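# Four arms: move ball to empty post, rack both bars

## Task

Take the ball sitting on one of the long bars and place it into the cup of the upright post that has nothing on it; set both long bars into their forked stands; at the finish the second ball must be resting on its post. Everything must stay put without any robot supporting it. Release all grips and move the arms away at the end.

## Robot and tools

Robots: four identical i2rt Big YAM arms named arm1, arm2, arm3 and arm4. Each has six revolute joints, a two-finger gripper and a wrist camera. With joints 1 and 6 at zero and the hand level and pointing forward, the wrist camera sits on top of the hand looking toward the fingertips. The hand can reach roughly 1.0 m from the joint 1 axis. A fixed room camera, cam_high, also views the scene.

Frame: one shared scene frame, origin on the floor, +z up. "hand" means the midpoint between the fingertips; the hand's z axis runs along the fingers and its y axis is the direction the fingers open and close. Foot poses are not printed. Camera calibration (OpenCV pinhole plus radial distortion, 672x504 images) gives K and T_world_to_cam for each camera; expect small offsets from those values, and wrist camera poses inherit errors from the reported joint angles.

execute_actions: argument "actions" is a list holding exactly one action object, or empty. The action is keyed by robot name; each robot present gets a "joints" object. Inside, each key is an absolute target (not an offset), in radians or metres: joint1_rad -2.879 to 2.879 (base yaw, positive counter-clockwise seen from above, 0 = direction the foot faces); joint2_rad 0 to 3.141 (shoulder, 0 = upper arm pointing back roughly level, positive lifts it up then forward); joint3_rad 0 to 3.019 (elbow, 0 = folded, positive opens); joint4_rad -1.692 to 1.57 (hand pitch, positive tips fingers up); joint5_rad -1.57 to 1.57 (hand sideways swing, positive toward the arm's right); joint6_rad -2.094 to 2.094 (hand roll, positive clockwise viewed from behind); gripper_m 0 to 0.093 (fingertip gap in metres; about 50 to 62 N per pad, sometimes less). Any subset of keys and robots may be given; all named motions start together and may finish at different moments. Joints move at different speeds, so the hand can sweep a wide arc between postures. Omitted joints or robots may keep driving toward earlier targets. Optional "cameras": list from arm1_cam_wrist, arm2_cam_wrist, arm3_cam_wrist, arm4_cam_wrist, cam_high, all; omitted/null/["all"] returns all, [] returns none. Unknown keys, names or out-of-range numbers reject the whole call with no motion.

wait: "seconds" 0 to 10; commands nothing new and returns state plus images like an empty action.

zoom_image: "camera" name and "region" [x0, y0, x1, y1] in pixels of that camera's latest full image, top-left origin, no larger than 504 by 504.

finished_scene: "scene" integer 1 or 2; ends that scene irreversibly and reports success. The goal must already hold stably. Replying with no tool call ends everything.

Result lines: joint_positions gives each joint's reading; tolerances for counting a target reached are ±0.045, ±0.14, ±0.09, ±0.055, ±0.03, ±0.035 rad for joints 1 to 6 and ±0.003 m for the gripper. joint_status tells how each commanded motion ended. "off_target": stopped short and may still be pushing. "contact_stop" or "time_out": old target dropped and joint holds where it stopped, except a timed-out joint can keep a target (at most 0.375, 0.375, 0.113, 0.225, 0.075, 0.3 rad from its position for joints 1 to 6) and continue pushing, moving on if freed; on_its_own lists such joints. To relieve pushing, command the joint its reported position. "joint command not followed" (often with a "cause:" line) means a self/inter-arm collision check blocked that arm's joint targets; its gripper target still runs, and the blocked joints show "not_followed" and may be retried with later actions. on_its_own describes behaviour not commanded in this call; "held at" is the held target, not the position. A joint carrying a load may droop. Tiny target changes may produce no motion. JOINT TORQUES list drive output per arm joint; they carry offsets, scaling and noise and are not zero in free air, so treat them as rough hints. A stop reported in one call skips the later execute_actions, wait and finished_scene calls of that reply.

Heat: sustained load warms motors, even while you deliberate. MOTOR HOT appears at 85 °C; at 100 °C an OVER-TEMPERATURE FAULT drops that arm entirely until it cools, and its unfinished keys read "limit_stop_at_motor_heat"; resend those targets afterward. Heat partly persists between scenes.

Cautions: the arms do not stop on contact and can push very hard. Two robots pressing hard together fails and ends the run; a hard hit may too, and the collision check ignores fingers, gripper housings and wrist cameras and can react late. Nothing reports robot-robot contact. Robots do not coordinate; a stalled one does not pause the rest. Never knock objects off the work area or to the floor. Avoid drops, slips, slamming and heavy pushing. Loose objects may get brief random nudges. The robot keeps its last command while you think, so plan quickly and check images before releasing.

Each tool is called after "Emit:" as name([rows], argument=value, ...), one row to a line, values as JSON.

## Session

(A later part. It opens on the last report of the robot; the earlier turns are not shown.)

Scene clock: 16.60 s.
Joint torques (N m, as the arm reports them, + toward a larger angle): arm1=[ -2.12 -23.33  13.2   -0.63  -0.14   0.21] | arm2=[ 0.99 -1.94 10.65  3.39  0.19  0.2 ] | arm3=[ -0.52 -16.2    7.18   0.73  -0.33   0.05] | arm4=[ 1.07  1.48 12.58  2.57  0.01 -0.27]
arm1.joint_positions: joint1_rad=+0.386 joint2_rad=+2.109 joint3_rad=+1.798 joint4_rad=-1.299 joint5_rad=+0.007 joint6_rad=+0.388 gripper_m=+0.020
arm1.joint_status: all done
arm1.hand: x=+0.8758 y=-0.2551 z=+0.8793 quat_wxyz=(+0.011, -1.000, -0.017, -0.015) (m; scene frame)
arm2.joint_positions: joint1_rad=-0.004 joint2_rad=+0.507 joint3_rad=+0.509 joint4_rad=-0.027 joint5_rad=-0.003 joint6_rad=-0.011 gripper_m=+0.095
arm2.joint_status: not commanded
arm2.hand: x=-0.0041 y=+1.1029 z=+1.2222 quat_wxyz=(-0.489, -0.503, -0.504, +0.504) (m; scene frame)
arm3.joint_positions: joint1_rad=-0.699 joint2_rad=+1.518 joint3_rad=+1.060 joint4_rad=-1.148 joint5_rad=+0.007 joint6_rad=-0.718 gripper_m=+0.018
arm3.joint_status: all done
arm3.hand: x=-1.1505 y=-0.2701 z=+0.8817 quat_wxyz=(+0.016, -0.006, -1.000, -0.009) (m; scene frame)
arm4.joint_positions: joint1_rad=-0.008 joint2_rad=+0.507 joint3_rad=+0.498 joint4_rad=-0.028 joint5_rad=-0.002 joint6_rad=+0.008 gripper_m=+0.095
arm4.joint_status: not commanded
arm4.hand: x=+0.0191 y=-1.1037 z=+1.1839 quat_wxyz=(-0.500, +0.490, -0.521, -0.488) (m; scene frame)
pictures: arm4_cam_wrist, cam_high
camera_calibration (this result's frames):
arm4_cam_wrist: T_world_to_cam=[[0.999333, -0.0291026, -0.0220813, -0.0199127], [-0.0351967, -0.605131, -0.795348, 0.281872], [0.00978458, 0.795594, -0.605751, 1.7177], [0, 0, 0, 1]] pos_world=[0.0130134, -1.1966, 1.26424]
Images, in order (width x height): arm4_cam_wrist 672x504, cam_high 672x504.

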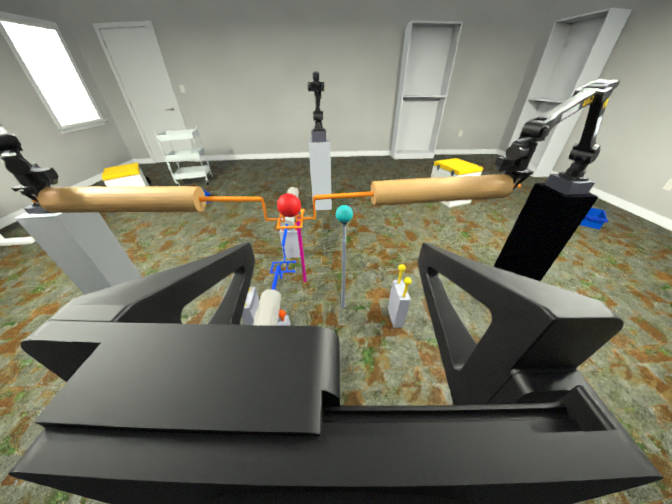

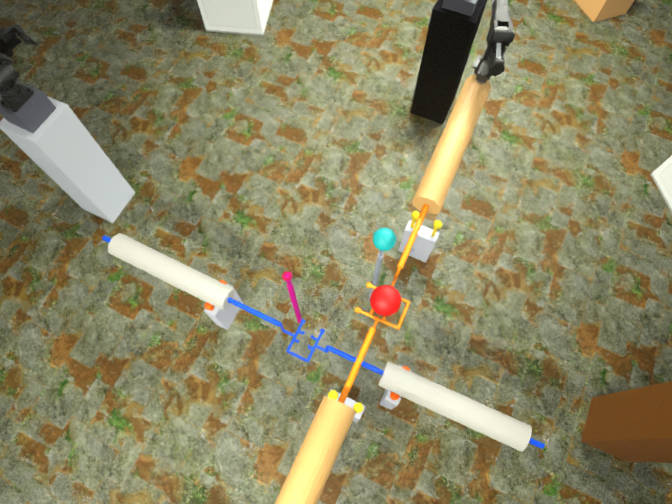

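Emit:
execute_actions([
  {"arm1":{"joints":{"joint1_rad":0.235,"joint2_rad":1.975,"joint3_rad":1.69,"joint4_rad":-1.26,"joint6_rad":0.24}},"arm3":{"joints":{"joint1_rad":-0.465,"joint2_rad":1.31,"joint3_rad":0.92,"joint4_rad":-1.15,"joint6_rad":-0.478}}},
], cameras=[])

Emit:
execute_actions([
  {"arm1":{"joints":{"joint1_rad":0.05,"joint2_rad":1.925,"joint3_rad":1.605,"joint4_rad":-1.23,"joint6_rad":0.055}},"arm3":{"joints":{"joint1_rad":-0.13,"joint2_rad":1.205,"joint3_rad":0.83,"joint4_rad":-1.16,"joint6_rad":-0.14}}},
], cameras=[])

Emit:
execute_actions([
  {"arm1":{"joints":{"joint1_rad":-0.123,"joint2_rad":1.93,"joint3_rad":1.61,"joint6_rad":-0.112}},"arm3":{"joints":{"joint1_rad":0.195,"joint2_rad":1.21,"joint3_rad":0.835,"joint6_rad":0.185}}},
], cameras=["arm4_cam_wrist","arm2_cam_wrist","cam_high"])

Scene clock: 18.10 s.
Joint torques (N m, as the arm reports them, + toward a larger angle): arm1=[ -1.9  -23.77   9.56  -0.03  -0.18   0.09] | arm2=[ 0.78 -2.08 10.77  3.22  0.16  0.17] | arm3=[ -0.52 -12.03   7.93   0.55  -0.08  -0.07] | arm4=[ 1.13  1.49 12.58  2.57  0.01 -0.27]
arm1.joint_positions: joint1_rad=+0.233 joint2_rad=+2.019 joint3_rad=+1.669 joint4_rad=-1.249 joint5_rad=+0.008 joint6_rad=+0.238 gripper_m=+0.020
arm1.joint_status: all done
arm1.hand: x=+0.8721 y=-0.1567 z=+0.8863 quat_wxyz=(+0.008, -1.000, -0.015, -0.012) (m; scene frame)
arm2.joint_positions: joint1_rad=-0.004 joint2_rad=+0.507 joint3_rad=+0.509 joint4_rad=-0.027 joint5_rad=-0.003 joint6_rad=-0.011 gripper_m=+0.095
arm2.joint_status: not commanded
arm2.hand: x=-0.0041 y=+1.1029 z=+1.2222 quat_wxyz=(-0.489, -0.503, -0.504, +0.504) (m; scene frame)
arm3.joint_positions: joint1_rad=-0.460 joint2_rad=+1.347 joint3_rad=+0.890 joint4_rad=-1.149 joint5_rad=+0.002 joint6_rad=-0.475 gripper_m=+0.018
arm3.joint_status: all done
arm3.hand: x=-1.1522 y=-0.1597 z=+0.8847 quat_wxyz=(+0.017, -0.007, -1.000, -0.007) (m; scene frame)
arm4.joint_positions: joint1_rad=-0.008 joint2_rad=+0.507 joint3_rad=+0.498 joint4_rad=-0.028 joint5_rad=-0.002 joint6_rad=+0.008 gripper_m=+0.095
arm4.joint_status: not commanded
arm4.hand: x=+0.0191 y=-1.1037 z=+1.1839 quat_wxyz=(-0.500, +0.490, -0.521, -0.488) (m; scene frame)
pictures: none
No camera images: the call's "cameras" was empty. Leave "cameras" out to get every camera's image.

Scene clock: 19.37 s.
Joint torques (N m, as the arm reports them, + toward a larger angle): arm1=[ -2.29 -23.68   9.07  -0.41  -0.1    0.04] | arm2=[ 1.27 -2.01 10.76  3.29  0.13  0.19] | arm3=[ -0.82 -11.52   7.67   0.9   -0.03   0.  ] | arm4=[ 1.11  1.45 12.58  2.58  0.01 -0.27]
arm1.joint_positions: joint1_rad=+0.050 joint2_rad=+1.977 joint3_rad=+1.589 joint4_rad=-1.209 joint5_rad=+0.005 joint6_rad=+0.057 gripper_m=+0.020
arm1.joint_status: all done
arm1.hand: x=+0.8711 y=-0.0477 z=+0.8826 quat_wxyz=(+0.004, -1.000, -0.014, -0.011) (m; scene frame)
arm2.joint_positions: joint1_rad=-0.004 joint2_rad=+0.507 joint3_rad=+0.509 joint4_rad=-0.027 joint5_rad=-0.003 joint6_rad=-0.011 gripper_m=+0.095
arm2.joint_status: not commanded
arm2.hand: x=-0.0041 y=+1.1029 z=+1.2222 quat_wxyz=(-0.489, -0.503, -0.504, +0.504) (m; scene frame)
arm3.joint_positions: joint1_rad=-0.128 joint2_rad=+1.251 joint3_rad=+0.807 joint4_rad=-1.161 joint5_rad=+0.000 joint6_rad=-0.141 gripper_m=+0.018
arm3.joint_status: all done
arm3.hand: x=-1.1503 y=-0.0485 z=+0.8858 quat_wxyz=(+0.017, -0.009, -1.000, -0.002) (m; scene frame)
arm4.joint_positions: joint1_rad=-0.008 joint2_rad=+0.507 joint3_rad=+0.498 joint4_rad=-0.028 joint5_rad=-0.002 joint6_rad=+0.008 gripper_m=+0.095
arm4.joint_status: not commanded
arm4.hand: x=+0.0191 y=-1.1037 z=+1.1839 quat_wxyz=(-0.500, +0.490, -0.521, -0.488) (m; scene frame)
pictures: none
No camera images: the call's "cameras" was empty. Leave "cameras" out to get every camera's image.

Scene clock: 20.63 s.
Joint torques (N m, as the arm reports them, + toward a larger angle): arm1=[ -2.42 -23.1    9.51  -0.73  -0.08   0.07] | arm2=[ 1.5  -1.26 10.7   3.44  0.18  0.13] | arm3=[ -1.25 -10.86   7.99   0.75  -0.08   0.04] | arm4=[ 1.12  1.47 12.57  2.58  0.01 -0.27]
arm1.joint_positions: joint1_rad=-0.120 joint2_rad=+1.976 joint3_rad=+1.588 joint4_rad=-1.200 joint5_rad=+0.005 joint6_rad=-0.113 gripper_m=+0.020
arm1.joint_status: all done
arm1.hand: x=+0.8695 y=+0.0510 z=+0.8826 quat_wxyz=(+0.002, -1.000, -0.014, -0.007) (m; scene frame)
arm2.joint_positions: joint1_rad=-0.004 joint2_rad=+0.507 joint3_rad=+0.509 joint4_rad=-0.027 joint5_rad=-0.003 joint6_rad=-0.011 gripper_m=+0.095
arm2.joint_status: not commanded
arm2.hand: x=-0.0041 y=+1.1029 z=+1.2222 quat_wxyz=(-0.489, -0.503, -0.504, +0.504) (m; scene frame)
arm3.joint_positions: joint1_rad=+0.195 joint2_rad=+1.251 joint3_rad=+0.806 joint4_rad=-1.152 joint5_rad=+0.002 joint6_rad=+0.183 gripper_m=+0.018
arm3.joint_status: all done
arm3.hand: x=-1.1481 y=+0.0492 z=+0.8855 quat_wxyz=(+0.013, -0.010, -1.000, +0.003) (m; scene frame)
arm4.joint_positions: joint1_rad=-0.008 joint2_rad=+0.507 joint3_rad=+0.498 joint4_rad=-0.028 joint5_rad=-0.002 joint6_rad=+0.008 gripper_m=+0.095
arm4.joint_status: not commanded
arm4.hand: x=+0.0191 y=-1.1037 z=+1.1839 quat_wxyz=(-0.500, +0.490, -0.521, -0.488) (m; scene frame)
pictures: arm2_cam_wrist, arm4_cam_wrist, cam_high
camera_calibration (this result's frames):
arm2_cam_wrist: T_world_to_cam=[[-0.999379, 0.0268649, 0.0228195, -0.0578988], [-0.00231378, 0.595996, -0.802984, 0.331629], [-0.0351724, -0.802538, -0.595563, 1.73486], [0, 0, 0, 1]] pos_world=[0.00392385, 1.1962, 1.30083]
arm4_cam_wrist: T_world_to_cam=[[0.999333, -0.0291026, -0.0220813, -0.0199127], [-0.0351967, -0.605131, -0.795348, 0.281872], [0.00978458, 0.795594, -0.605751, 1.7177], [0, 0, 0, 1]] pos_world=[0.0130134, -1.1966, 1.26424]
Images, in order (width x height): arm2_cam_wrist 672x504, arm4_cam_wrist 672x504, cam_high 672x504.

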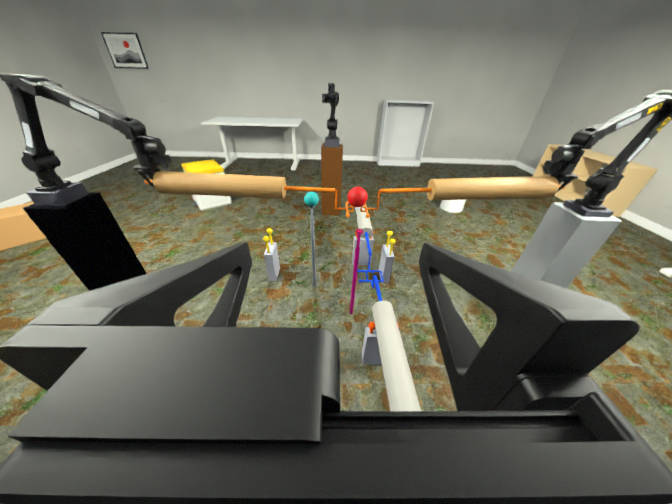

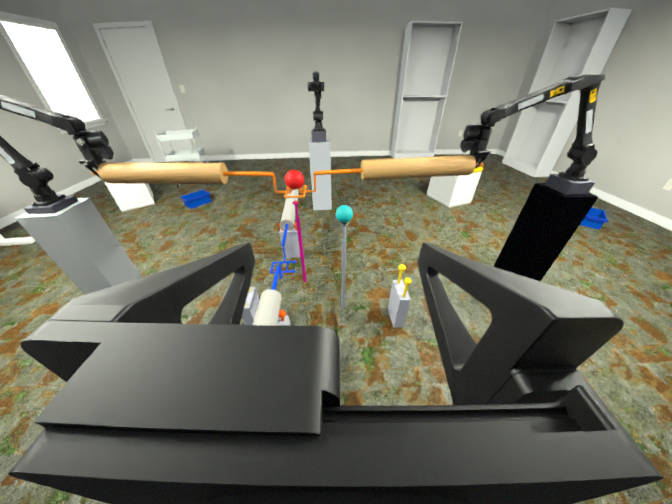

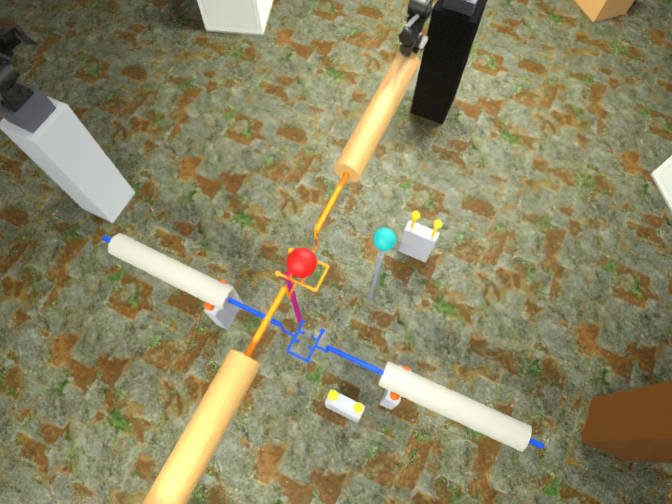

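Emit:
execute_actions([
  {"arm1":{"joints":{"joint1_rad":-0.22,"joint2_rad":2.0,"joint3_rad":1.715,"joint4_rad":-1.25,"joint6_rad":-0.21}},"arm3":{"joints":{"joint1_rad":0.413,"joint2_rad":1.235,"joint3_rad":0.80,"joint4_rad":-1.12,"joint6_rad":0.40}}},
], cameras=["arm4_cam_wrist","arm2_cam_wrist","cam_high"])

Emit:
zoom_image(camera="arm4_cam_wrist", region=[240, 150, 360, 240])

Emit:
zoom_image(camera="arm2_cam_wrist", region=[300, 170, 420, 260])

Emit:
zoom_image(camera="cam_high", region=[230, 220, 350, 330])

Scene clock: 23.77 s.
Joint torques (N m, as the arm reports them, + toward a larger angle): arm1=[ -2.23 -21.57  10.94  -0.69   0.02   0.06] | arm2=[ 1.04 -1.55 10.68  3.34  0.21  0.21] | arm3=[ 0.59 -8.85  6.95  0.41 -0.14  0.07] | arm4=[ 1.12  1.49 12.58  2.57  0.   -0.27]
arm1.joint_positions: joint1_rad=-0.218 joint2_rad=+2.020 joint3_rad=+1.675 joint4_rad=-1.221 joint5_rad=+0.002 joint6_rad=-0.211 gripper_m=+0.020
arm1.joint_status: all done
arm1.hand: x=+0.8524 y=+0.1113 z=+0.8880 quat_wxyz=(+0.002, -1.000, -0.014, +0.003) (m; scene frame)
arm2.joint_positions: joint1_rad=-0.004 joint2_rad=+0.507 joint3_rad=+0.509 joint4_rad=-0.027 joint5_rad=-0.003 joint6_rad=-0.011 gripper_m=+0.095
arm2.joint_status: not commanded
arm2.hand: x=-0.0041 y=+1.1029 z=+1.2222 quat_wxyz=(-0.489, -0.503, -0.504, +0.504) (m; scene frame)
arm3.joint_positions: joint1_rad=+0.404 joint2_rad=+1.251 joint3_rad=+0.786 joint4_rad=-1.108 joint5_rad=+0.004 joint6_rad=+0.394 gripper_m=+0.018
arm3.joint_status: all done
arm3.hand: x=-1.1627 y=+0.1112 z=+0.8785 quat_wxyz=(+0.001, -0.011, -1.000, +0.003) (m; scene frame)
arm4.joint_positions: joint1_rad=-0.008 joint2_rad=+0.507 joint3_rad=+0.498 joint4_rad=-0.028 joint5_rad=-0.002 joint6_rad=+0.008 gripper_m=+0.095
arm4.joint_status: not commanded
arm4.hand: x=+0.0191 y=-1.1037 z=+1.1839 quat_wxyz=(-0.500, +0.490, -0.521, -0.488) (m; scene frame)
pictures: arm2_cam_wrist, arm4_cam_wrist, cam_high
camera_calibration (this result's frames):
arm2_cam_wrist: T_world_to_cam=[[-0.999379, 0.0268649, 0.0228195, -0.0578988], [-0.00231378, 0.595996, -0.802984, 0.331629], [-0.0351724, -0.802538, -0.595563, 1.73486], [0, 0, 0, 1]] pos_world=[0.00392385, 1.1962, 1.30083]
arm4_cam_wrist: T_world_to_cam=[[0.999333, -0.0291026, -0.0220813, -0.0199127], [-0.0351967, -0.605131, -0.795348, 0.281872], [0.00978458, 0.795594, -0.605751, 1.7177], [0, 0, 0, 1]] pos_world=[0.0130134, -1.1966, 1.26424]
Images, in order (width x height): arm2_cam_wrist 672x504, arm4_cam_wrist 672x504, cam_high 672x504.

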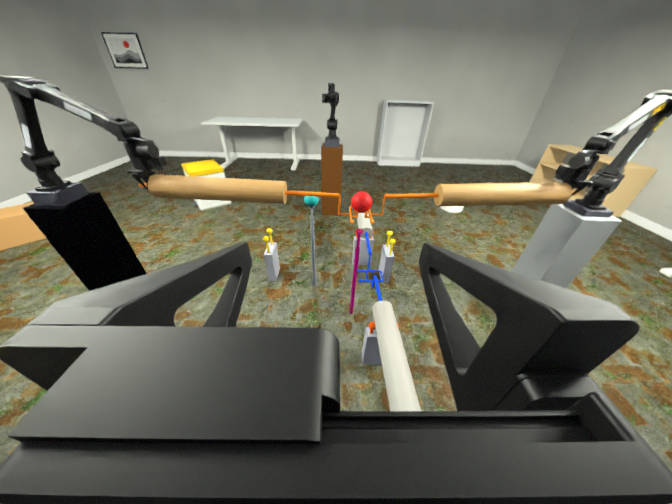

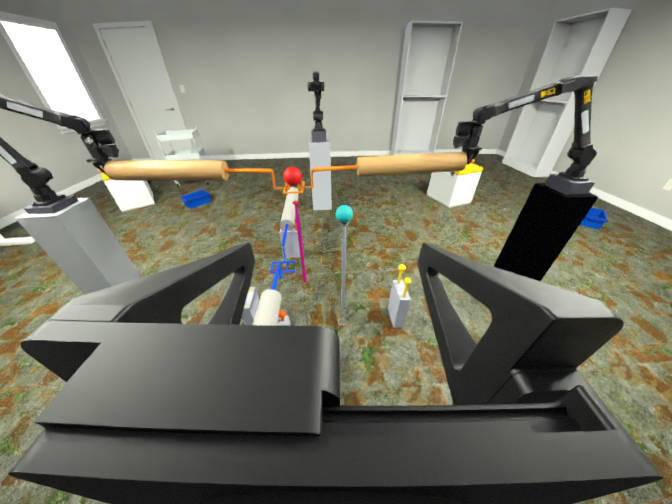

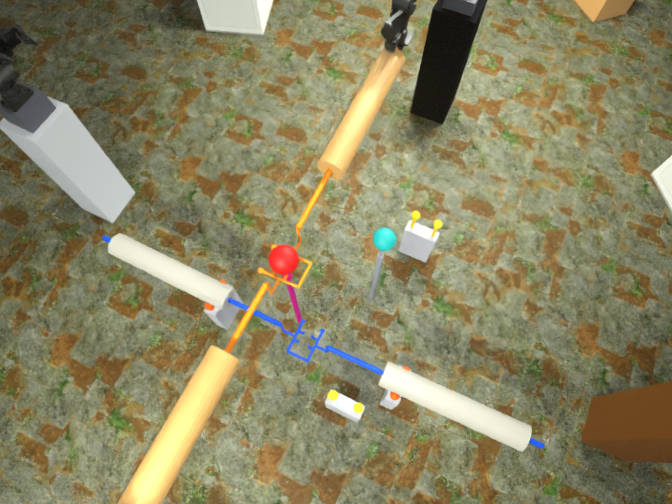

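Region (240, 150, 360, 240) of arm4_cam_wrist's 672x504 image, scaled by 4.200, with more detail than that image has; it fills the top 378 rows of this view, and the rest is white.

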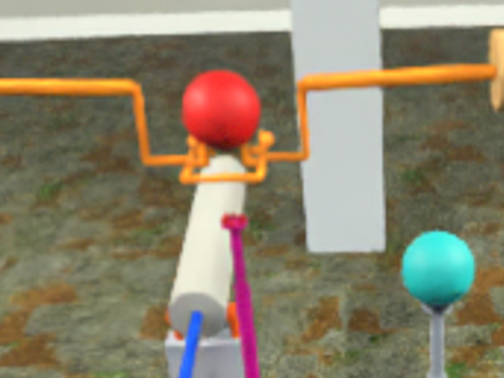

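Region (300, 170, 420, 260) of arm2_cam_wrist's 672x504 image, scaled by 4.200, with more detail than that image has; it fills the top 378 rows of this view, and the rest is white.

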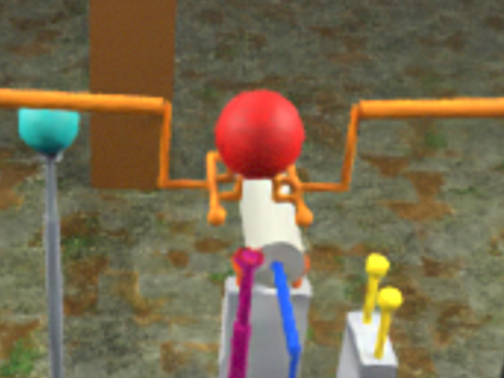

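Region (230, 220, 350, 330) of cam_high's 672x504 image, scaled by 4.200, with more detail than that image has; it fills the top 462 rows of this view, and the rest is white.

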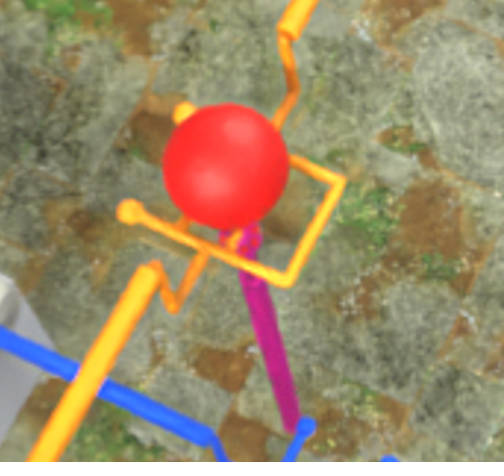

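Emit:
execute_actions(actions=[], cameras=["cam_high"])

Scene clock: 24.50 s.
Joint torques (N m, as the arm reports them, + toward a larger angle): arm1=[ -2.43 -21.89  10.95  -0.7    0.02   0.07] | arm2=[ 0.4  -1.23 10.72  3.29  0.16  0.22] | arm3=[-0.29 -8.22  6.95  0.19 -0.13  0.06] | arm4=[ 1.11  1.48 12.58  2.57  0.   -0.27]
arm1.joint_positions: joint1_rad=-0.218 joint2_rad=+2.020 joint3_rad=+1.675 joint4_rad=-1.221 joint5_rad=+0.002 joint6_rad=-0.210 gripper_m=+0.020
arm1.joint_status: all done
arm1.hand: x=+0.8524 y=+0.1113 z=+0.8880 quat_wxyz=(+0.002, -1.000, -0.014, +0.003) (m; scene frame)
arm2.joint_positions: joint1_rad=-0.004 joint2_rad=+0.507 joint3_rad=+0.509 joint4_rad=-0.027 joint5_rad=-0.003 joint6_rad=-0.011 gripper_m=+0.095
arm2.joint_status: not commanded
arm2.hand: x=-0.0041 y=+1.1029 z=+1.2222 quat_wxyz=(-0.489, -0.503, -0.504, +0.504) (m; scene frame)
arm3.joint_positions: joint1_rad=+0.404 joint2_rad=+1.251 joint3_rad=+0.786 joint4_rad=-1.108 joint5_rad=+0.004 joint6_rad=+0.394 gripper_m=+0.018
arm3.joint_status: all done
arm3.hand: x=-1.1627 y=+0.1112 z=+0.8785 quat_wxyz=(+0.001, -0.011, -1.000, +0.003) (m; scene frame)
arm4.joint_positions: joint1_rad=-0.008 joint2_rad=+0.507 joint3_rad=+0.498 joint4_rad=-0.028 joint5_rad=-0.002 joint6_rad=+0.008 gripper_m=+0.095
arm4.joint_status: not commanded
arm4.hand: x=+0.0191 y=-1.1037 z=+1.1839 quat_wxyz=(-0.500, +0.490, -0.521, -0.488) (m; scene frame)
pictures: cam_high
Images, in order (width x height): cam_high 672x504.

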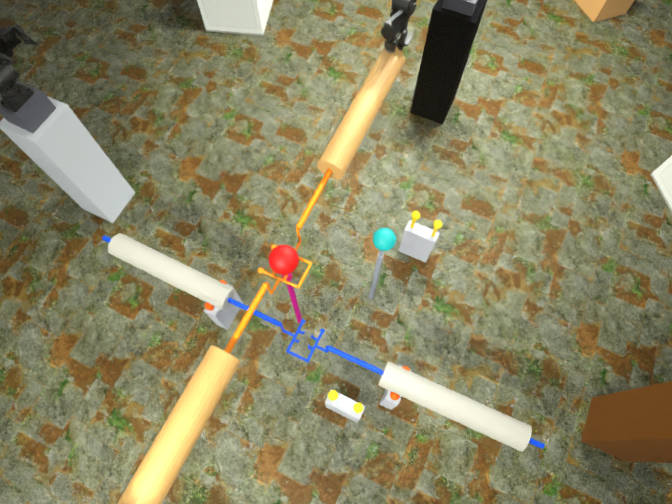

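Emit:
execute_actions([
  {"arm1":{"joints":{"joint1_rad":-0.221,"joint2_rad":2.088,"joint3_rad":1.58,"joint4_rad":-1.02}},"arm3":{"joints":{"joint1_rad":0.396,"joint2_rad":1.405,"joint3_rad":0.72,"joint4_rad":-0.845,"joint6_rad":0.386}}},
], cameras=["cam_high","arm2_cam_wrist","arm4_cam_wrist"])

Emit:
zoom_image(camera="arm4_cam_wrist", region=[240,150,360,240])

Emit:
zoom_image(camera="arm2_cam_wrist", region=[300,170,420,260])

Emit:
zoom_image(camera="cam_high", region=[230,220,350,330])

Scene clock: 26.00 s.
Joint torques (N m, as the arm reports them, + toward a larger angle): arm1=[ -2.23 -23.93   8.61  -0.07   0.01   0.06] | arm2=[ 1.05 -1.05 10.73  3.27  0.16  0.15] | arm3=[ -0.84 -10.89   5.9    1.14  -0.04  -0.02] | arm4=[ 1.09  1.48 12.59  2.57  0.   -0.27]
arm1.joint_positions: joint1_rad=-0.218 joint2_rad=+2.130 joint3_rad=+1.560 joint4_rad=-1.007 joint5_rad=+0.002 joint6_rad=-0.208 gripper_m=+0.020
arm1.joint_status: all done
arm1.hand: x=+0.8601 y=+0.1099 z=+0.7844 quat_wxyz=(+0.001, -1.000, -0.013, -0.003) (m; scene frame)
arm2.joint_positions: joint1_rad=-0.004 joint2_rad=+0.507 joint3_rad=+0.509 joint4_rad=-0.027 joint5_rad=-0.003 joint6_rad=-0.011 gripper_m=+0.095
arm2.joint_status: not commanded
arm2.hand: x=-0.0041 y=+1.1029 z=+1.2222 quat_wxyz=(-0.489, -0.503, -0.504, +0.504) (m; scene frame)
arm3.joint_positions: joint1_rad=+0.398 joint2_rad=+1.433 joint3_rad=+0.706 joint4_rad=-0.861 joint5_rad=+0.002 joint6_rad=+0.391 gripper_m=+0.018
arm3.joint_status: all done
arm3.hand: x=-1.1530 y=+0.1135 z=+0.7993 quat_wxyz=(+0.008, -0.012, -1.000, +0.005) (m; scene frame)
arm4.joint_positions: joint1_rad=-0.008 joint2_rad=+0.507 joint3_rad=+0.498 joint4_rad=-0.028 joint5_rad=-0.002 joint6_rad=+0.008 gripper_m=+0.095
arm4.joint_status: not commanded
arm4.hand: x=+0.0191 y=-1.1037 z=+1.1839 quat_wxyz=(-0.500, +0.490, -0.521, -0.488) (m; scene frame)
pictures: arm2_cam_wrist, arm4_cam_wrist, cam_high
camera_calibration (this result's frames):
arm2_cam_wrist: T_world_to_cam=[[-0.999379, 0.0268649, 0.0228195, -0.0578988], [-0.00231378, 0.595996, -0.802984, 0.331629], [-0.0351724, -0.802538, -0.595563, 1.73486], [0, 0, 0, 1]] pos_world=[0.00392385, 1.1962, 1.30083]
arm4_cam_wrist: T_world_to_cam=[[0.999333, -0.0291026, -0.0220813, -0.0199127], [-0.0351967, -0.605131, -0.795348, 0.281872], [0.00978458, 0.795594, -0.605751, 1.7177], [0, 0, 0, 1]] pos_world=[0.0130134, -1.1966, 1.26424]
Images, in order (width x height): arm2_cam_wrist 672x504, arm4_cam_wrist 672x504, cam_high 672x504.

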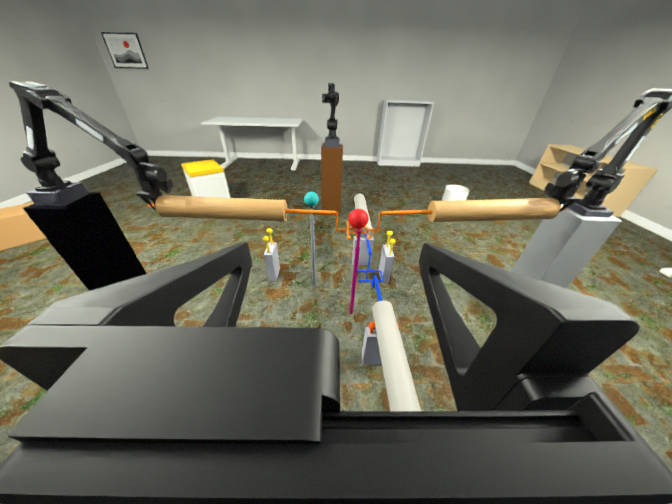

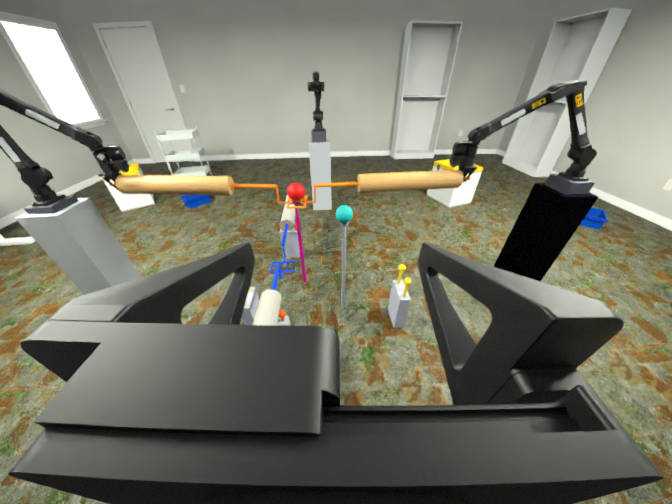

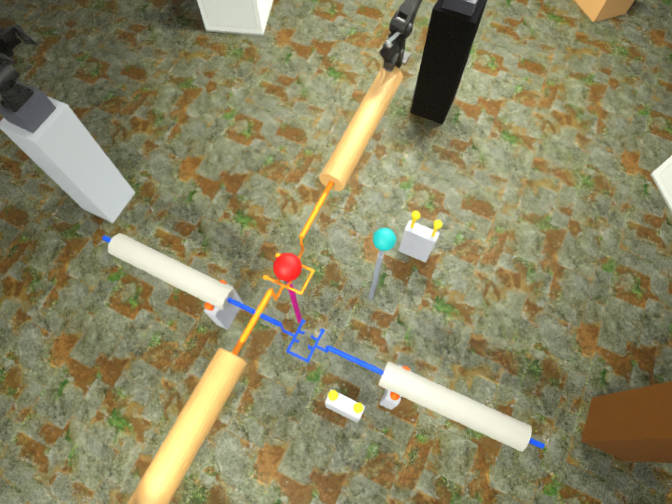

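Region (240, 150, 360, 240) of arm4_cam_wrist's 672x504 image, scaled by 4.200, with more detail than that image has; it fills the top 378 rows of this view, and the rest is white.

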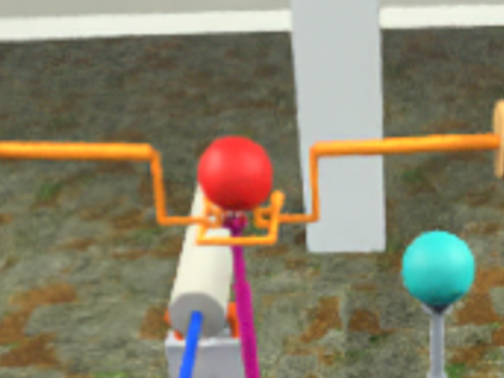

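Region (300, 170, 420, 260) of arm2_cam_wrist's 672x504 image, scaled by 4.200, with more detail than that image has; it fills the top 378 rows of this view, and the rest is white.

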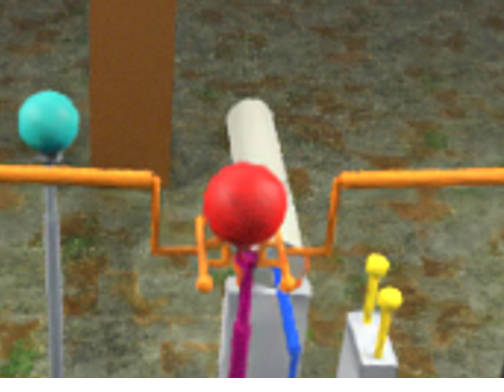

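Region (230, 220, 350, 330) of cam_high's 672x504 image, scaled by 4.200, with more detail than that image has; it fills the top 462 rows of this view, and the rest is white.

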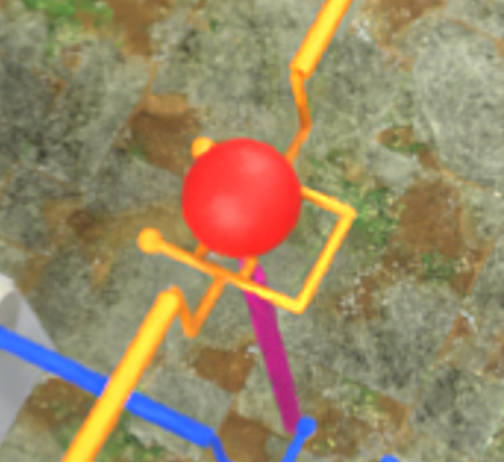

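Emit:
execute_actions([
  {"arm1":{"joints":{"joint2_rad":2.165,"joint3_rad":1.55,"joint4_rad":-0.91}},"arm3":{"joints":{"joint2_rad":1.55,"joint3_rad":0.655,"joint4_rad":-0.63}}},
], cameras=["arm2_cam_wrist","arm4_cam_wrist"])

Emit:
zoom_image(camera="arm4_cam_wrist", region=[240,150,360,240])

Emit:
zoom_image(camera="arm2_cam_wrist", region=[300,170,420,260])

Scene clock: 27.17 s.
Joint torques (N m, as the arm reports them, + toward a larger angle): arm1=[ -2.2  -22.6    7.99   0.69   0.02   0.05] | arm2=[ 0.92 -1.81 10.81  3.2   0.13  0.17] | arm3=[ -0.01 -10.5    4.68   1.45   0.02  -0.05] | arm4=[ 1.1   1.49 12.57  2.58  0.   -0.27]
arm1.joint_positions: joint1_rad=-0.218 joint2_rad=+2.188 joint3_rad=+1.534 joint4_rad=-0.916 joint5_rad=+0.002 joint6_rad=-0.208 gripper_m=+0.020
arm1.joint_status: all done
arm1.hand: x=+0.8603 y=+0.1099 z=+0.7430 quat_wxyz=(+0.002, -1.000, -0.013, +0.002) (m; scene frame)
arm2.joint_positions: joint1_rad=-0.004 joint2_rad=+0.507 joint3_rad=+0.509 joint4_rad=-0.027 joint5_rad=-0.003 joint6_rad=-0.011 gripper_m=+0.095
arm2.joint_status: not commanded
arm2.hand: x=-0.0041 y=+1.1029 z=+1.2222 quat_wxyz=(-0.489, -0.503, -0.504, +0.504) (m; scene frame)
arm3.joint_positions: joint1_rad=+0.398 joint2_rad=+1.568 joint3_rad=+0.647 joint4_rad=-0.654 joint5_rad=+0.000 joint6_rad=+0.391 gripper_m=+0.018
arm3.joint_status: all done
arm3.hand: x=-1.1525 y=+0.1139 z=+0.7435 quat_wxyz=(+0.002, -0.012, -1.000, +0.001) (m; scene frame)
arm4.joint_positions: joint1_rad=-0.008 joint2_rad=+0.507 joint3_rad=+0.498 joint4_rad=-0.028 joint5_rad=-0.002 joint6_rad=+0.008 gripper_m=+0.095
arm4.joint_status: not commanded
arm4.hand: x=+0.0191 y=-1.1037 z=+1.1839 quat_wxyz=(-0.500, +0.490, -0.521, -0.488) (m; scene frame)
pictures: arm2_cam_wrist, arm4_cam_wrist
camera_calibration (this result's frames):
arm2_cam_wrist: T_world_to_cam=[[-0.999379, 0.0268649, 0.0228195, -0.0578988], [-0.00231378, 0.595996, -0.802984, 0.331629], [-0.0351724, -0.802538, -0.595563, 1.73486], [0, 0, 0, 1]] pos_world=[0.00392385, 1.1962, 1.30083]
arm4_cam_wrist: T_world_to_cam=[[0.999333, -0.0291026, -0.0220813, -0.0199127], [-0.0351967, -0.605131, -0.795348, 0.281872], [0.00978458, 0.795594, -0.605751, 1.7177], [0, 0, 0, 1]] pos_world=[0.0130134, -1.1966, 1.26424]
Images, in order (width x height): arm2_cam_wrist 672x504, arm4_cam_wrist 672x504.

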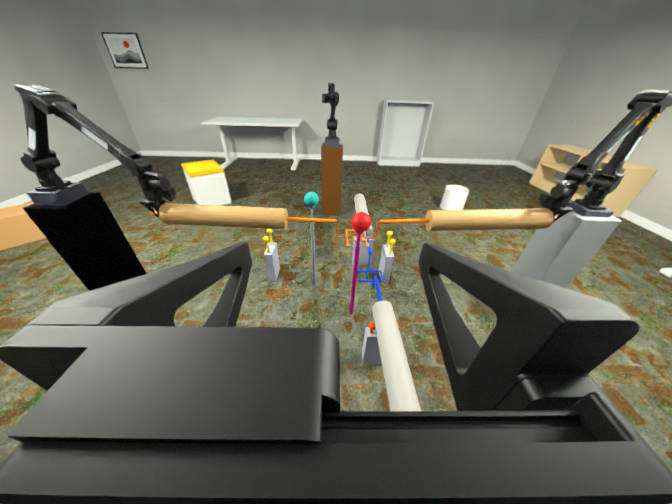

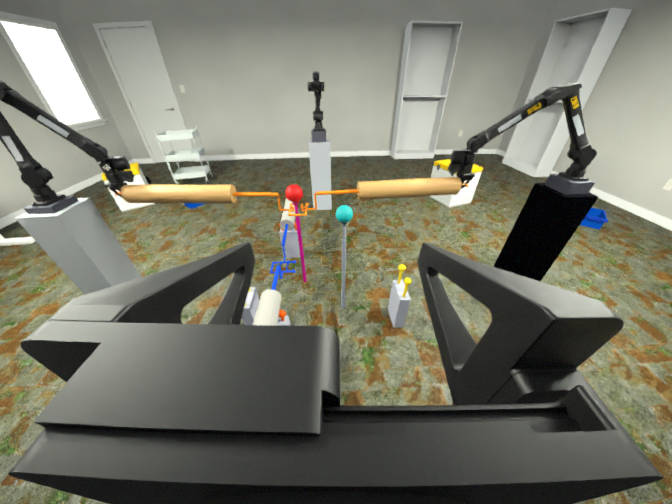

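Region (240, 150, 360, 240) of arm4_cam_wrist's 672x504 image, scaled by 4.200, with more detail than that image has; it fills the top 378 rows of this view, and the rest is white.

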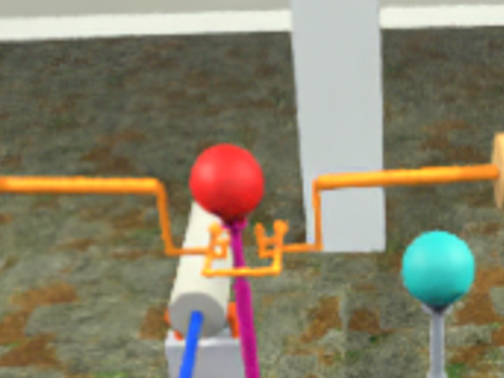

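Region (300, 170, 420, 260) of arm2_cam_wrist's 672x504 image, scaled by 4.200, with more detail than that image has; it fills the top 378 rows of this view, and the rest is white.

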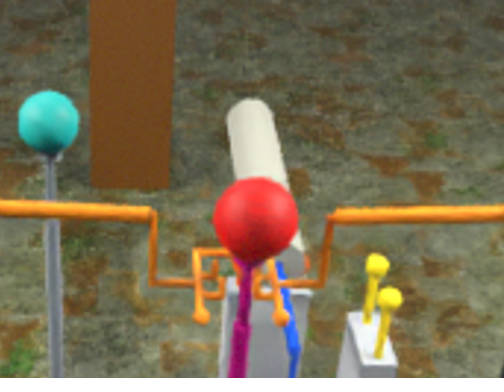

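Emit:
execute_actions([
  {"arm1":{"joints":{"joint1_rad":-0.123,"joint6_rad":-0.112,"joint2_rad":2.2,"joint3_rad":1.51,"joint4_rad":-0.835}},"arm3":{"joints":{"joint1_rad":0.195,"joint6_rad":0.185,"joint2_rad":1.615,"joint3_rad":0.585,"joint4_rad":-0.495}}},
], cameras=["arm2_cam_wrist","arm4_cam_wrist"])

Emit:
zoom_image(camera="arm4_cam_wrist", region=[240,150,360,240])

Emit:
zoom_image(camera="arm2_cam_wrist", region=[300,170,420,260])

Scene clock: 28.60 s.
Joint torques (N m, as the arm reports them, + toward a larger angle): arm1=[ -2.28 -21.62   7.64   0.94   0.03   0.04] | arm2=[ 0.93 -1.31 10.77  3.49  0.15  0.15] | arm3=[ -0.18 -10.65   4.09   1.76  -0.07  -0.02] | arm4=[ 1.12  1.49 12.57  2.58  0.01 -0.27]
arm1.joint_positions: joint1_rad=-0.118 joint2_rad=+2.215 joint3_rad=+1.493 joint4_rad=-0.847 joint5_rad=+0.002 joint6_rad=-0.108 gripper_m=+0.020
arm1.joint_status: all done
arm1.hand: x=+0.8611 y=+0.0501 z=+0.7154 quat_wxyz=(+0.002, -1.000, -0.013, +0.002) (m; scene frame)
arm2.joint_positions: joint1_rad=-0.004 joint2_rad=+0.507 joint3_rad=+0.509 joint4_rad=-0.027 joint5_rad=-0.003 joint6_rad=-0.011 gripper_m=+0.095
arm2.joint_status: not commanded
arm2.hand: x=-0.0041 y=+1.1029 z=+1.2222 quat_wxyz=(-0.489, -0.503, -0.504, +0.504) (m; scene frame)
arm3.joint_positions: joint1_rad=+0.192 joint2_rad=+1.628 joint3_rad=+0.576 joint4_rad=-0.522 joint5_rad=+0.002 joint6_rad=+0.185 gripper_m=+0.018
arm3.joint_status: all done
arm3.hand: x=-1.1540 y=+0.0473 z=+0.7113 quat_wxyz=(+0.002, -0.012, -1.000, +0.001) (m; scene frame)
arm4.joint_positions: joint1_rad=-0.008 joint2_rad=+0.507 joint3_rad=+0.498 joint4_rad=-0.028 joint5_rad=-0.002 joint6_rad=+0.008 gripper_m=+0.095
arm4.joint_status: not commanded
arm4.hand: x=+0.0191 y=-1.1037 z=+1.1839 quat_wxyz=(-0.500, +0.490, -0.521, -0.488) (m; scene frame)
pictures: arm2_cam_wrist, arm4_cam_wrist
camera_calibration (this result's frames):
arm2_cam_wrist: T_world_to_cam=[[-0.999379, 0.0268649, 0.0228195, -0.0578988], [-0.00231378, 0.595996, -0.802984, 0.331629], [-0.0351724, -0.802538, -0.595563, 1.73486], [0, 0, 0, 1]] pos_world=[0.00392385, 1.1962, 1.30083]
arm4_cam_wrist: T_world_to_cam=[[0.999333, -0.0291026, -0.0220813, -0.0199127], [-0.0351967, -0.605131, -0.795348, 0.281872], [0.00978458, 0.795594, -0.605751, 1.7177], [0, 0, 0, 1]] pos_world=[0.0130134, -1.1966, 1.26424]
Images, in order (width x height): arm2_cam_wrist 672x504, arm4_cam_wrist 672x504.

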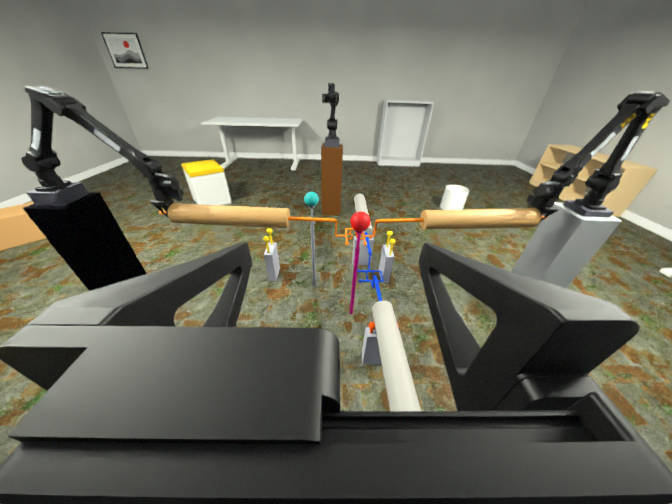

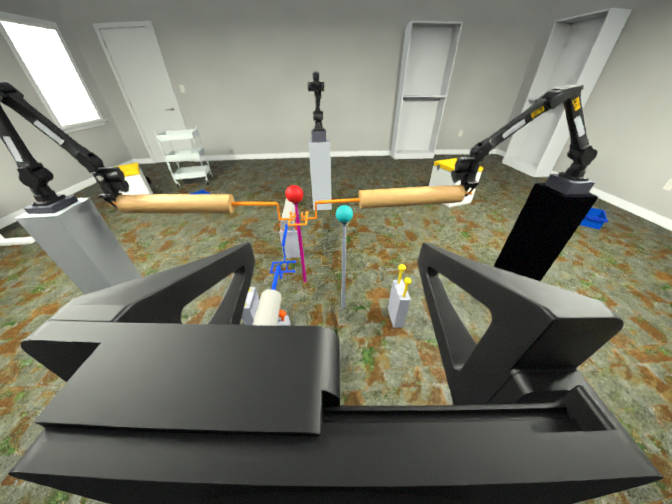

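Region (240, 150, 360, 240) of arm4_cam_wrist's 672x504 image, scaled by 4.200, with more detail than that image has; it fills the top 378 rows of this view, and the rest is white.

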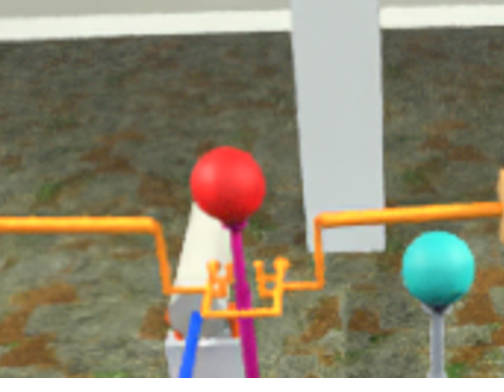

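Region (300, 170, 420, 260) of arm2_cam_wrist's 672x504 image, scaled by 4.200, with more detail than that image has; it fills the top 378 rows of this view, and the rest is white.

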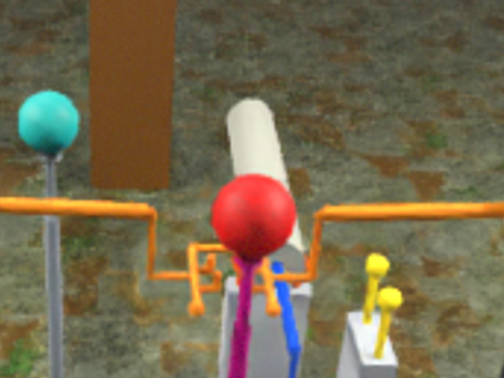

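Emit:
execute_actions([
  {"arm1":{"joints":{"joint1_rad":0.04,"joint6_rad":0.045}},"arm3":{"joints":{"joint1_rad":-0.11,"joint6_rad":-0.12}}},
], cameras=["cam_high"])

Emit:
zoom_image(camera="cam_high", region=[200,180,440,360])

Scene clock: 30.03 s.
Joint torques (N m, as the arm reports them, + toward a larger angle): arm1=[ -2.1  -21.41   7.98   0.66   0.2    0.04] | arm2=[ 1.49 -1.09 10.64  3.41  0.15  0.17] | arm3=[-0.4  -9.79  4.42  1.32 -0.22  0.02] | arm4=[ 1.1   1.48 12.58  2.58  0.   -0.27]
arm1.joint_positions: joint1_rad=+0.040 joint2_rad=+2.215 joint3_rad=+1.488 joint4_rad=-0.840 joint5_rad=-0.002 joint6_rad=+0.048 gripper_m=+0.020
arm1.joint_status: all done
arm1.hand: x=+0.8615 y=-0.0438 z=+0.7139 quat_wxyz=(-0.001, -1.000, -0.013, +0.003) (m; scene frame)
arm2.joint_positions: joint1_rad=-0.004 joint2_rad=+0.507 joint3_rad=+0.509 joint4_rad=-0.027 joint5_rad=-0.003 joint6_rad=-0.011 gripper_m=+0.095
arm2.joint_status: not commanded
arm2.hand: x=-0.0041 y=+1.1029 z=+1.2222 quat_wxyz=(-0.489, -0.503, -0.504, +0.504) (m; scene frame)
arm3.joint_positions: joint1_rad=-0.112 joint2_rad=+1.628 joint3_rad=+0.568 joint4_rad=-0.514 joint5_rad=+0.005 joint6_rad=-0.120 gripper_m=+0.018
arm3.joint_status: all done
arm3.hand: x=-1.1559 y=-0.0437 z=+0.7099 quat_wxyz=(+0.002, -0.011, -1.000, +0.003) (m; scene frame)
arm4.joint_positions: joint1_rad=-0.008 joint2_rad=+0.507 joint3_rad=+0.498 joint4_rad=-0.028 joint5_rad=-0.002 joint6_rad=+0.008 gripper_m=+0.095
arm4.joint_status: not commanded
arm4.hand: x=+0.0191 y=-1.1037 z=+1.1839 quat_wxyz=(-0.500, +0.490, -0.521, -0.488) (m; scene frame)
pictures: cam_high
Images, in order (width x height): cam_high 672x504.

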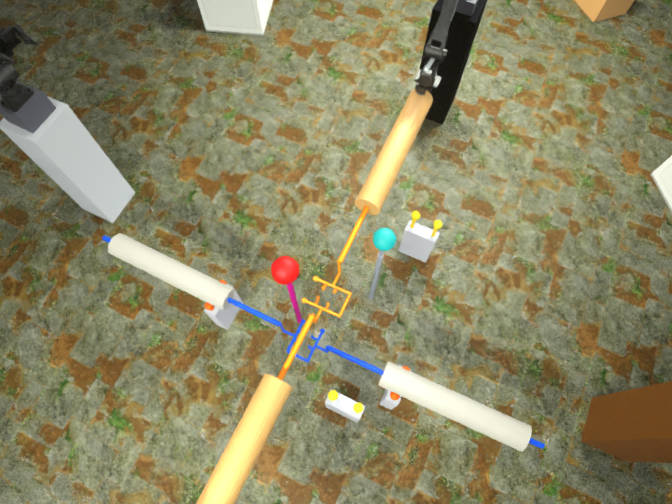

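Region (200, 180, 440, 360) of cam_high's 672x504 image, scaled by 2.100, with more detail than that image has; it fills the top 378 rows of this view, and the rest is white.

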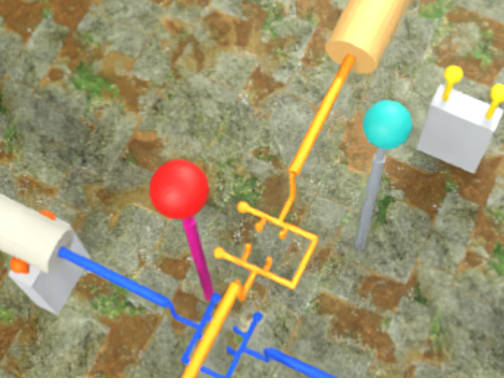

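Emit:
execute_actions([
  {"arm1":{"joints":{"joint2_rad":2.07,"joint3_rad":1.56,"joint4_rad":-1.03}},"arm3":{"joints":{"joint2_rad":1.37,"joint3_rad":0.69,"joint4_rad":-0.85}}},
], cameras=[])

Emit:
execute_actions([
  {"arm1":{"joints":{"joint1_rad":0.05,"joint2_rad":1.925,"joint3_rad":1.625,"joint4_rad":-1.23,"joint6_rad":0.055}},"arm3":{"joints":{"joint1_rad":-0.13,"joint2_rad":1.205,"joint3_rad":0.83,"joint4_rad":-1.13,"joint6_rad":-0.14}}},
], cameras=["cam_high"])

Scene clock: 31.23 s.
Joint torques (N m, as the arm reports them, + toward a larger angle): arm1=[ -2.15 -20.7    9.97  -0.09   0.2    0.04] | arm2=[ 0.91 -1.26 10.81  3.21  0.16  0.2 ] | arm3=[-0.91 -8.87  8.2   0.29 -0.18 -0.02] | arm4=[ 1.09  1.47 12.58  2.58  0.01 -0.27]
arm1.joint_positions: joint1_rad=+0.040 joint2_rad=+2.082 joint3_rad=+1.522 joint4_rad=-1.017 joint5_rad=-0.002 joint6_rad=+0.048 gripper_m=+0.020
arm1.joint_status: all done
arm1.hand: x=+0.8630 y=-0.0438 z=+0.7998 quat_wxyz=(+0.000, -1.000, -0.013, -0.002) (m; scene frame)
arm2.joint_positions: joint1_rad=-0.004 joint2_rad=+0.507 joint3_rad=+0.509 joint4_rad=-0.027 joint5_rad=-0.003 joint6_rad=-0.011 gripper_m=+0.095
arm2.joint_status: not commanded
arm2.hand: x=-0.0041 y=+1.1029 z=+1.2222 quat_wxyz=(-0.489, -0.503, -0.504, +0.504) (m; scene frame)
arm3.joint_positions: joint1_rad=-0.112 joint2_rad=+1.393 joint3_rad=+0.640 joint4_rad=-0.835 joint5_rad=+0.003 joint6_rad=-0.121 gripper_m=+0.018
arm3.joint_status: all done
arm3.hand: x=-1.1571 y=-0.0432 z=+0.7925 quat_wxyz=(+0.009, -0.011, -1.000, +0.001) (m; scene frame)
arm4.joint_positions: joint1_rad=-0.008 joint2_rad=+0.507 joint3_rad=+0.498 joint4_rad=-0.028 joint5_rad=-0.002 joint6_rad=+0.008 gripper_m=+0.095
arm4.joint_status: not commanded
arm4.hand: x=+0.0191 y=-1.1037 z=+1.1839 quat_wxyz=(-0.500, +0.490, -0.521, -0.488) (m; scene frame)
pictures: none
No camera images: the call's "cameras" was empty. Leave "cameras" out to get every camera's image.

Scene clock: 32.30 s.
Joint torques (N m, as the arm reports them, + toward a larger angle): arm1=[ -1.56 -20.05  10.69  -0.11   0.19   0.12] | arm2=[ 1.35 -1.27 10.69  3.33  0.11  0.23] | arm3=[-1.51 -9.    9.71 -0.15 -0.11 -0.11] | arm4=[ 1.09  1.48 12.58  2.57  0.   -0.27]
arm1.joint_positions: joint1_rad=+0.042 joint2_rad=+1.939 joint3_rad=+1.588 joint4_rad=-1.215 joint5_rad=-0.002 joint6_rad=+0.048 gripper_m=+0.020
arm1.joint_status: all done
arm1.hand: x=+0.8704 y=-0.0444 z=+0.9034 quat_wxyz=(-0.001, -1.000, -0.014, +0.004) (m; scene frame)
arm2.joint_positions: joint1_rad=-0.004 joint2_rad=+0.507 joint3_rad=+0.509 joint4_rad=-0.027 joint5_rad=-0.003 joint6_rad=-0.011 gripper_m=+0.095
arm2.joint_status: not commanded
arm2.hand: x=-0.0041 y=+1.1029 z=+1.2222 quat_wxyz=(-0.489, -0.503, -0.504, +0.504) (m; scene frame)
arm3.joint_positions: joint1_rad=-0.121 joint2_rad=+1.231 joint3_rad=+0.775 joint4_rad=-1.114 joint5_rad=+0.002 joint6_rad=-0.131 gripper_m=+0.018
arm3.joint_status: all done
arm3.hand: x=-1.1510 y=-0.0465 z=+0.8801 quat_wxyz=(+0.001, -0.010, -1.000, +0.001) (m; scene frame)
arm4.joint_positions: joint1_rad=-0.008 joint2_rad=+0.507 joint3_rad=+0.498 joint4_rad=-0.028 joint5_rad=-0.002 joint6_rad=+0.008 gripper_m=+0.095
arm4.joint_status: not commanded
arm4.hand: x=+0.0191 y=-1.1037 z=+1.1839 quat_wxyz=(-0.500, +0.490, -0.521, -0.488) (m; scene frame)
pictures: cam_high
Images, in order (width x height): cam_high 672x504.

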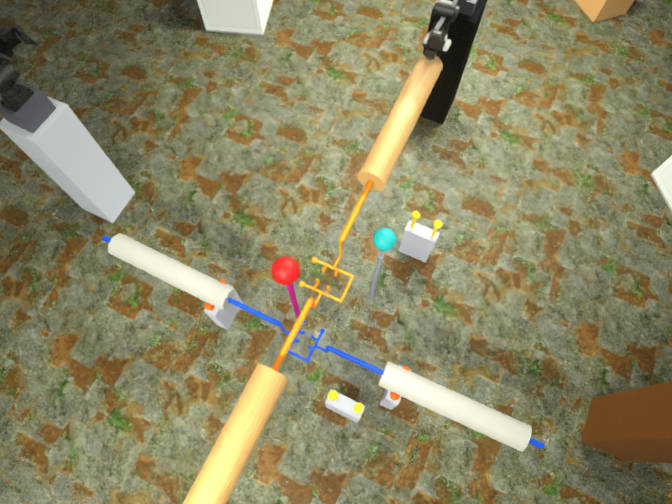

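Emit:
execute_actions([
  {"arm1":{"joints":{"joint1_rad":0.235,"joint2_rad":1.96,"joint3_rad":1.70,"joint4_rad":-1.26,"joint6_rad":0.24}},"arm3":{"joints":{"joint1_rad":-0.465,"joint2_rad":1.29,"joint3_rad":0.92,"joint4_rad":-1.15,"joint6_rad":-0.478}}},
], cameras=[])

Emit:
execute_actions([
  {"arm1":{"joints":{"joint1_rad":0.39,"joint2_rad":2.05,"joint3_rad":1.87,"joint4_rad":-1.325,"joint6_rad":0.40}},"arm3":{"joints":{"joint1_rad":-0.70,"joint2_rad":1.44,"joint3_rad":1.08,"joint4_rad":-1.145,"joint6_rad":-0.71}}},
], cameras=["cam_high"])

Scene clock: 33.73 s.
Joint torques (N m, as the arm reports them, + toward a larger angle): arm1=[ -1.66 -21.03  10.62  -0.06   0.23   0.1 ] | arm2=[ 0.95 -1.18 10.73  3.29  0.16  0.19] | arm3=[-1.5  -8.58  9.28  0.74 -0.02 -0.07] | arm4=[ 1.12  1.51 12.58  2.57  0.01 -0.27]
arm1.joint_positions: joint1_rad=+0.228 joint2_rad=+1.974 joint3_rad=+1.666 joint4_rad=-1.245 joint5_rad=-0.002 joint6_rad=+0.236 gripper_m=+0.020
arm1.joint_status: all done
arm1.hand: x=+0.8698 y=-0.1563 z=+0.9114 quat_wxyz=(-0.003, -1.000, -0.013, +0.009) (m; scene frame)
arm2.joint_positions: joint1_rad=-0.004 joint2_rad=+0.507 joint3_rad=+0.509 joint4_rad=-0.027 joint5_rad=-0.003 joint6_rad=-0.011 gripper_m=+0.095
arm2.joint_status: not commanded
arm2.hand: x=-0.0041 y=+1.1029 z=+1.2222 quat_wxyz=(-0.489, -0.503, -0.504, +0.504) (m; scene frame)
arm3.joint_positions: joint1_rad=-0.455 joint2_rad=+1.299 joint3_rad=+0.876 joint4_rad=-1.145 joint5_rad=-0.001 joint6_rad=-0.466 gripper_m=+0.018
arm3.joint_status: all done
arm3.hand: x=-1.1541 y=-0.1564 z=+0.8954 quat_wxyz=(-0.001, -0.010, -1.000, +0.001) (m; scene frame)
arm4.joint_positions: joint1_rad=-0.008 joint2_rad=+0.507 joint3_rad=+0.498 joint4_rad=-0.028 joint5_rad=-0.002 joint6_rad=+0.008 gripper_m=+0.095
arm4.joint_status: not commanded
arm4.hand: x=+0.0191 y=-1.1037 z=+1.1839 quat_wxyz=(-0.500, +0.490, -0.521, -0.488) (m; scene frame)
pictures: none
No camera images: the call's "cameras" was empty. Leave "cameras" out to get every camera's image.

Scene clock: 34.93 s.
Joint torques (N m, as the arm reports them, + toward a larger angle): arm1=[ -2.04 -23.37  11.52   0.17   0.36   0.12] | arm2=[ 1.13 -1.86 10.74  3.26  0.11  0.17] | arm3=[ -1.27 -12.94   9.23   0.86  -0.14  -0.03] | arm4=[ 1.11  1.51 12.58  2.58  0.01 -0.27]
arm1.joint_positions: joint1_rad=+0.389 joint2_rad=+2.076 joint3_rad=+1.825 joint4_rad=-1.318 joint5_rad=-0.005 joint6_rad=+0.395 gripper_m=+0.020
arm1.joint_status: all done
arm1.hand: x=+0.8716 y=-0.2613 z=+0.9087 quat_wxyz=(-0.002, -1.000, -0.014, +0.001) (m; scene frame)
arm2.joint_positions: joint1_rad=-0.004 joint2_rad=+0.507 joint3_rad=+0.509 joint4_rad=-0.027 joint5_rad=-0.003 joint6_rad=-0.011 gripper_m=+0.095
arm2.joint_status: not commanded
arm2.hand: x=-0.0041 y=+1.1029 z=+1.2222 quat_wxyz=(-0.489, -0.503, -0.504, +0.504) (m; scene frame)
arm3.joint_positions: joint1_rad=-0.692 joint2_rad=+1.461 joint3_rad=+1.032 joint4_rad=-1.146 joint5_rad=+0.001 joint6_rad=-0.703 gripper_m=+0.018
arm3.joint_status: all done
arm3.hand: x=-1.1548 y=-0.2609 z=+0.8940 quat_wxyz=(+0.002, -0.010, -1.000, -0.001) (m; scene frame)
arm4.joint_positions: joint1_rad=-0.008 joint2_rad=+0.507 joint3_rad=+0.498 joint4_rad=-0.028 joint5_rad=-0.002 joint6_rad=+0.008 gripper_m=+0.095
arm4.joint_status: not commanded
arm4.hand: x=+0.0191 y=-1.1037 z=+1.1839 quat_wxyz=(-0.500, +0.490, -0.521, -0.488) (m; scene frame)
pictures: cam_high
Images, in order (width x height): cam_high 672x504.

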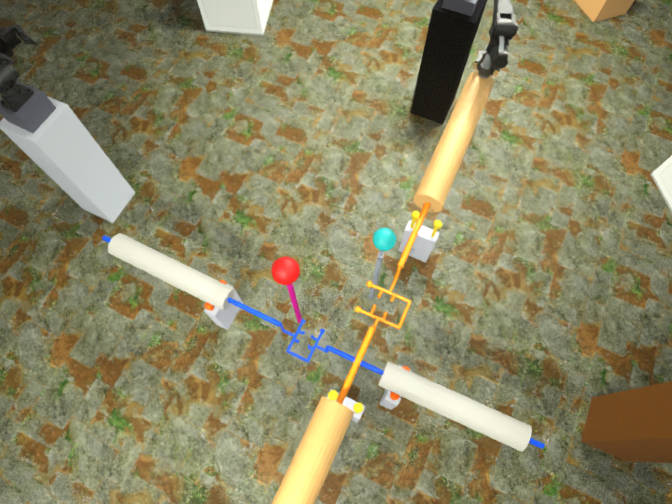

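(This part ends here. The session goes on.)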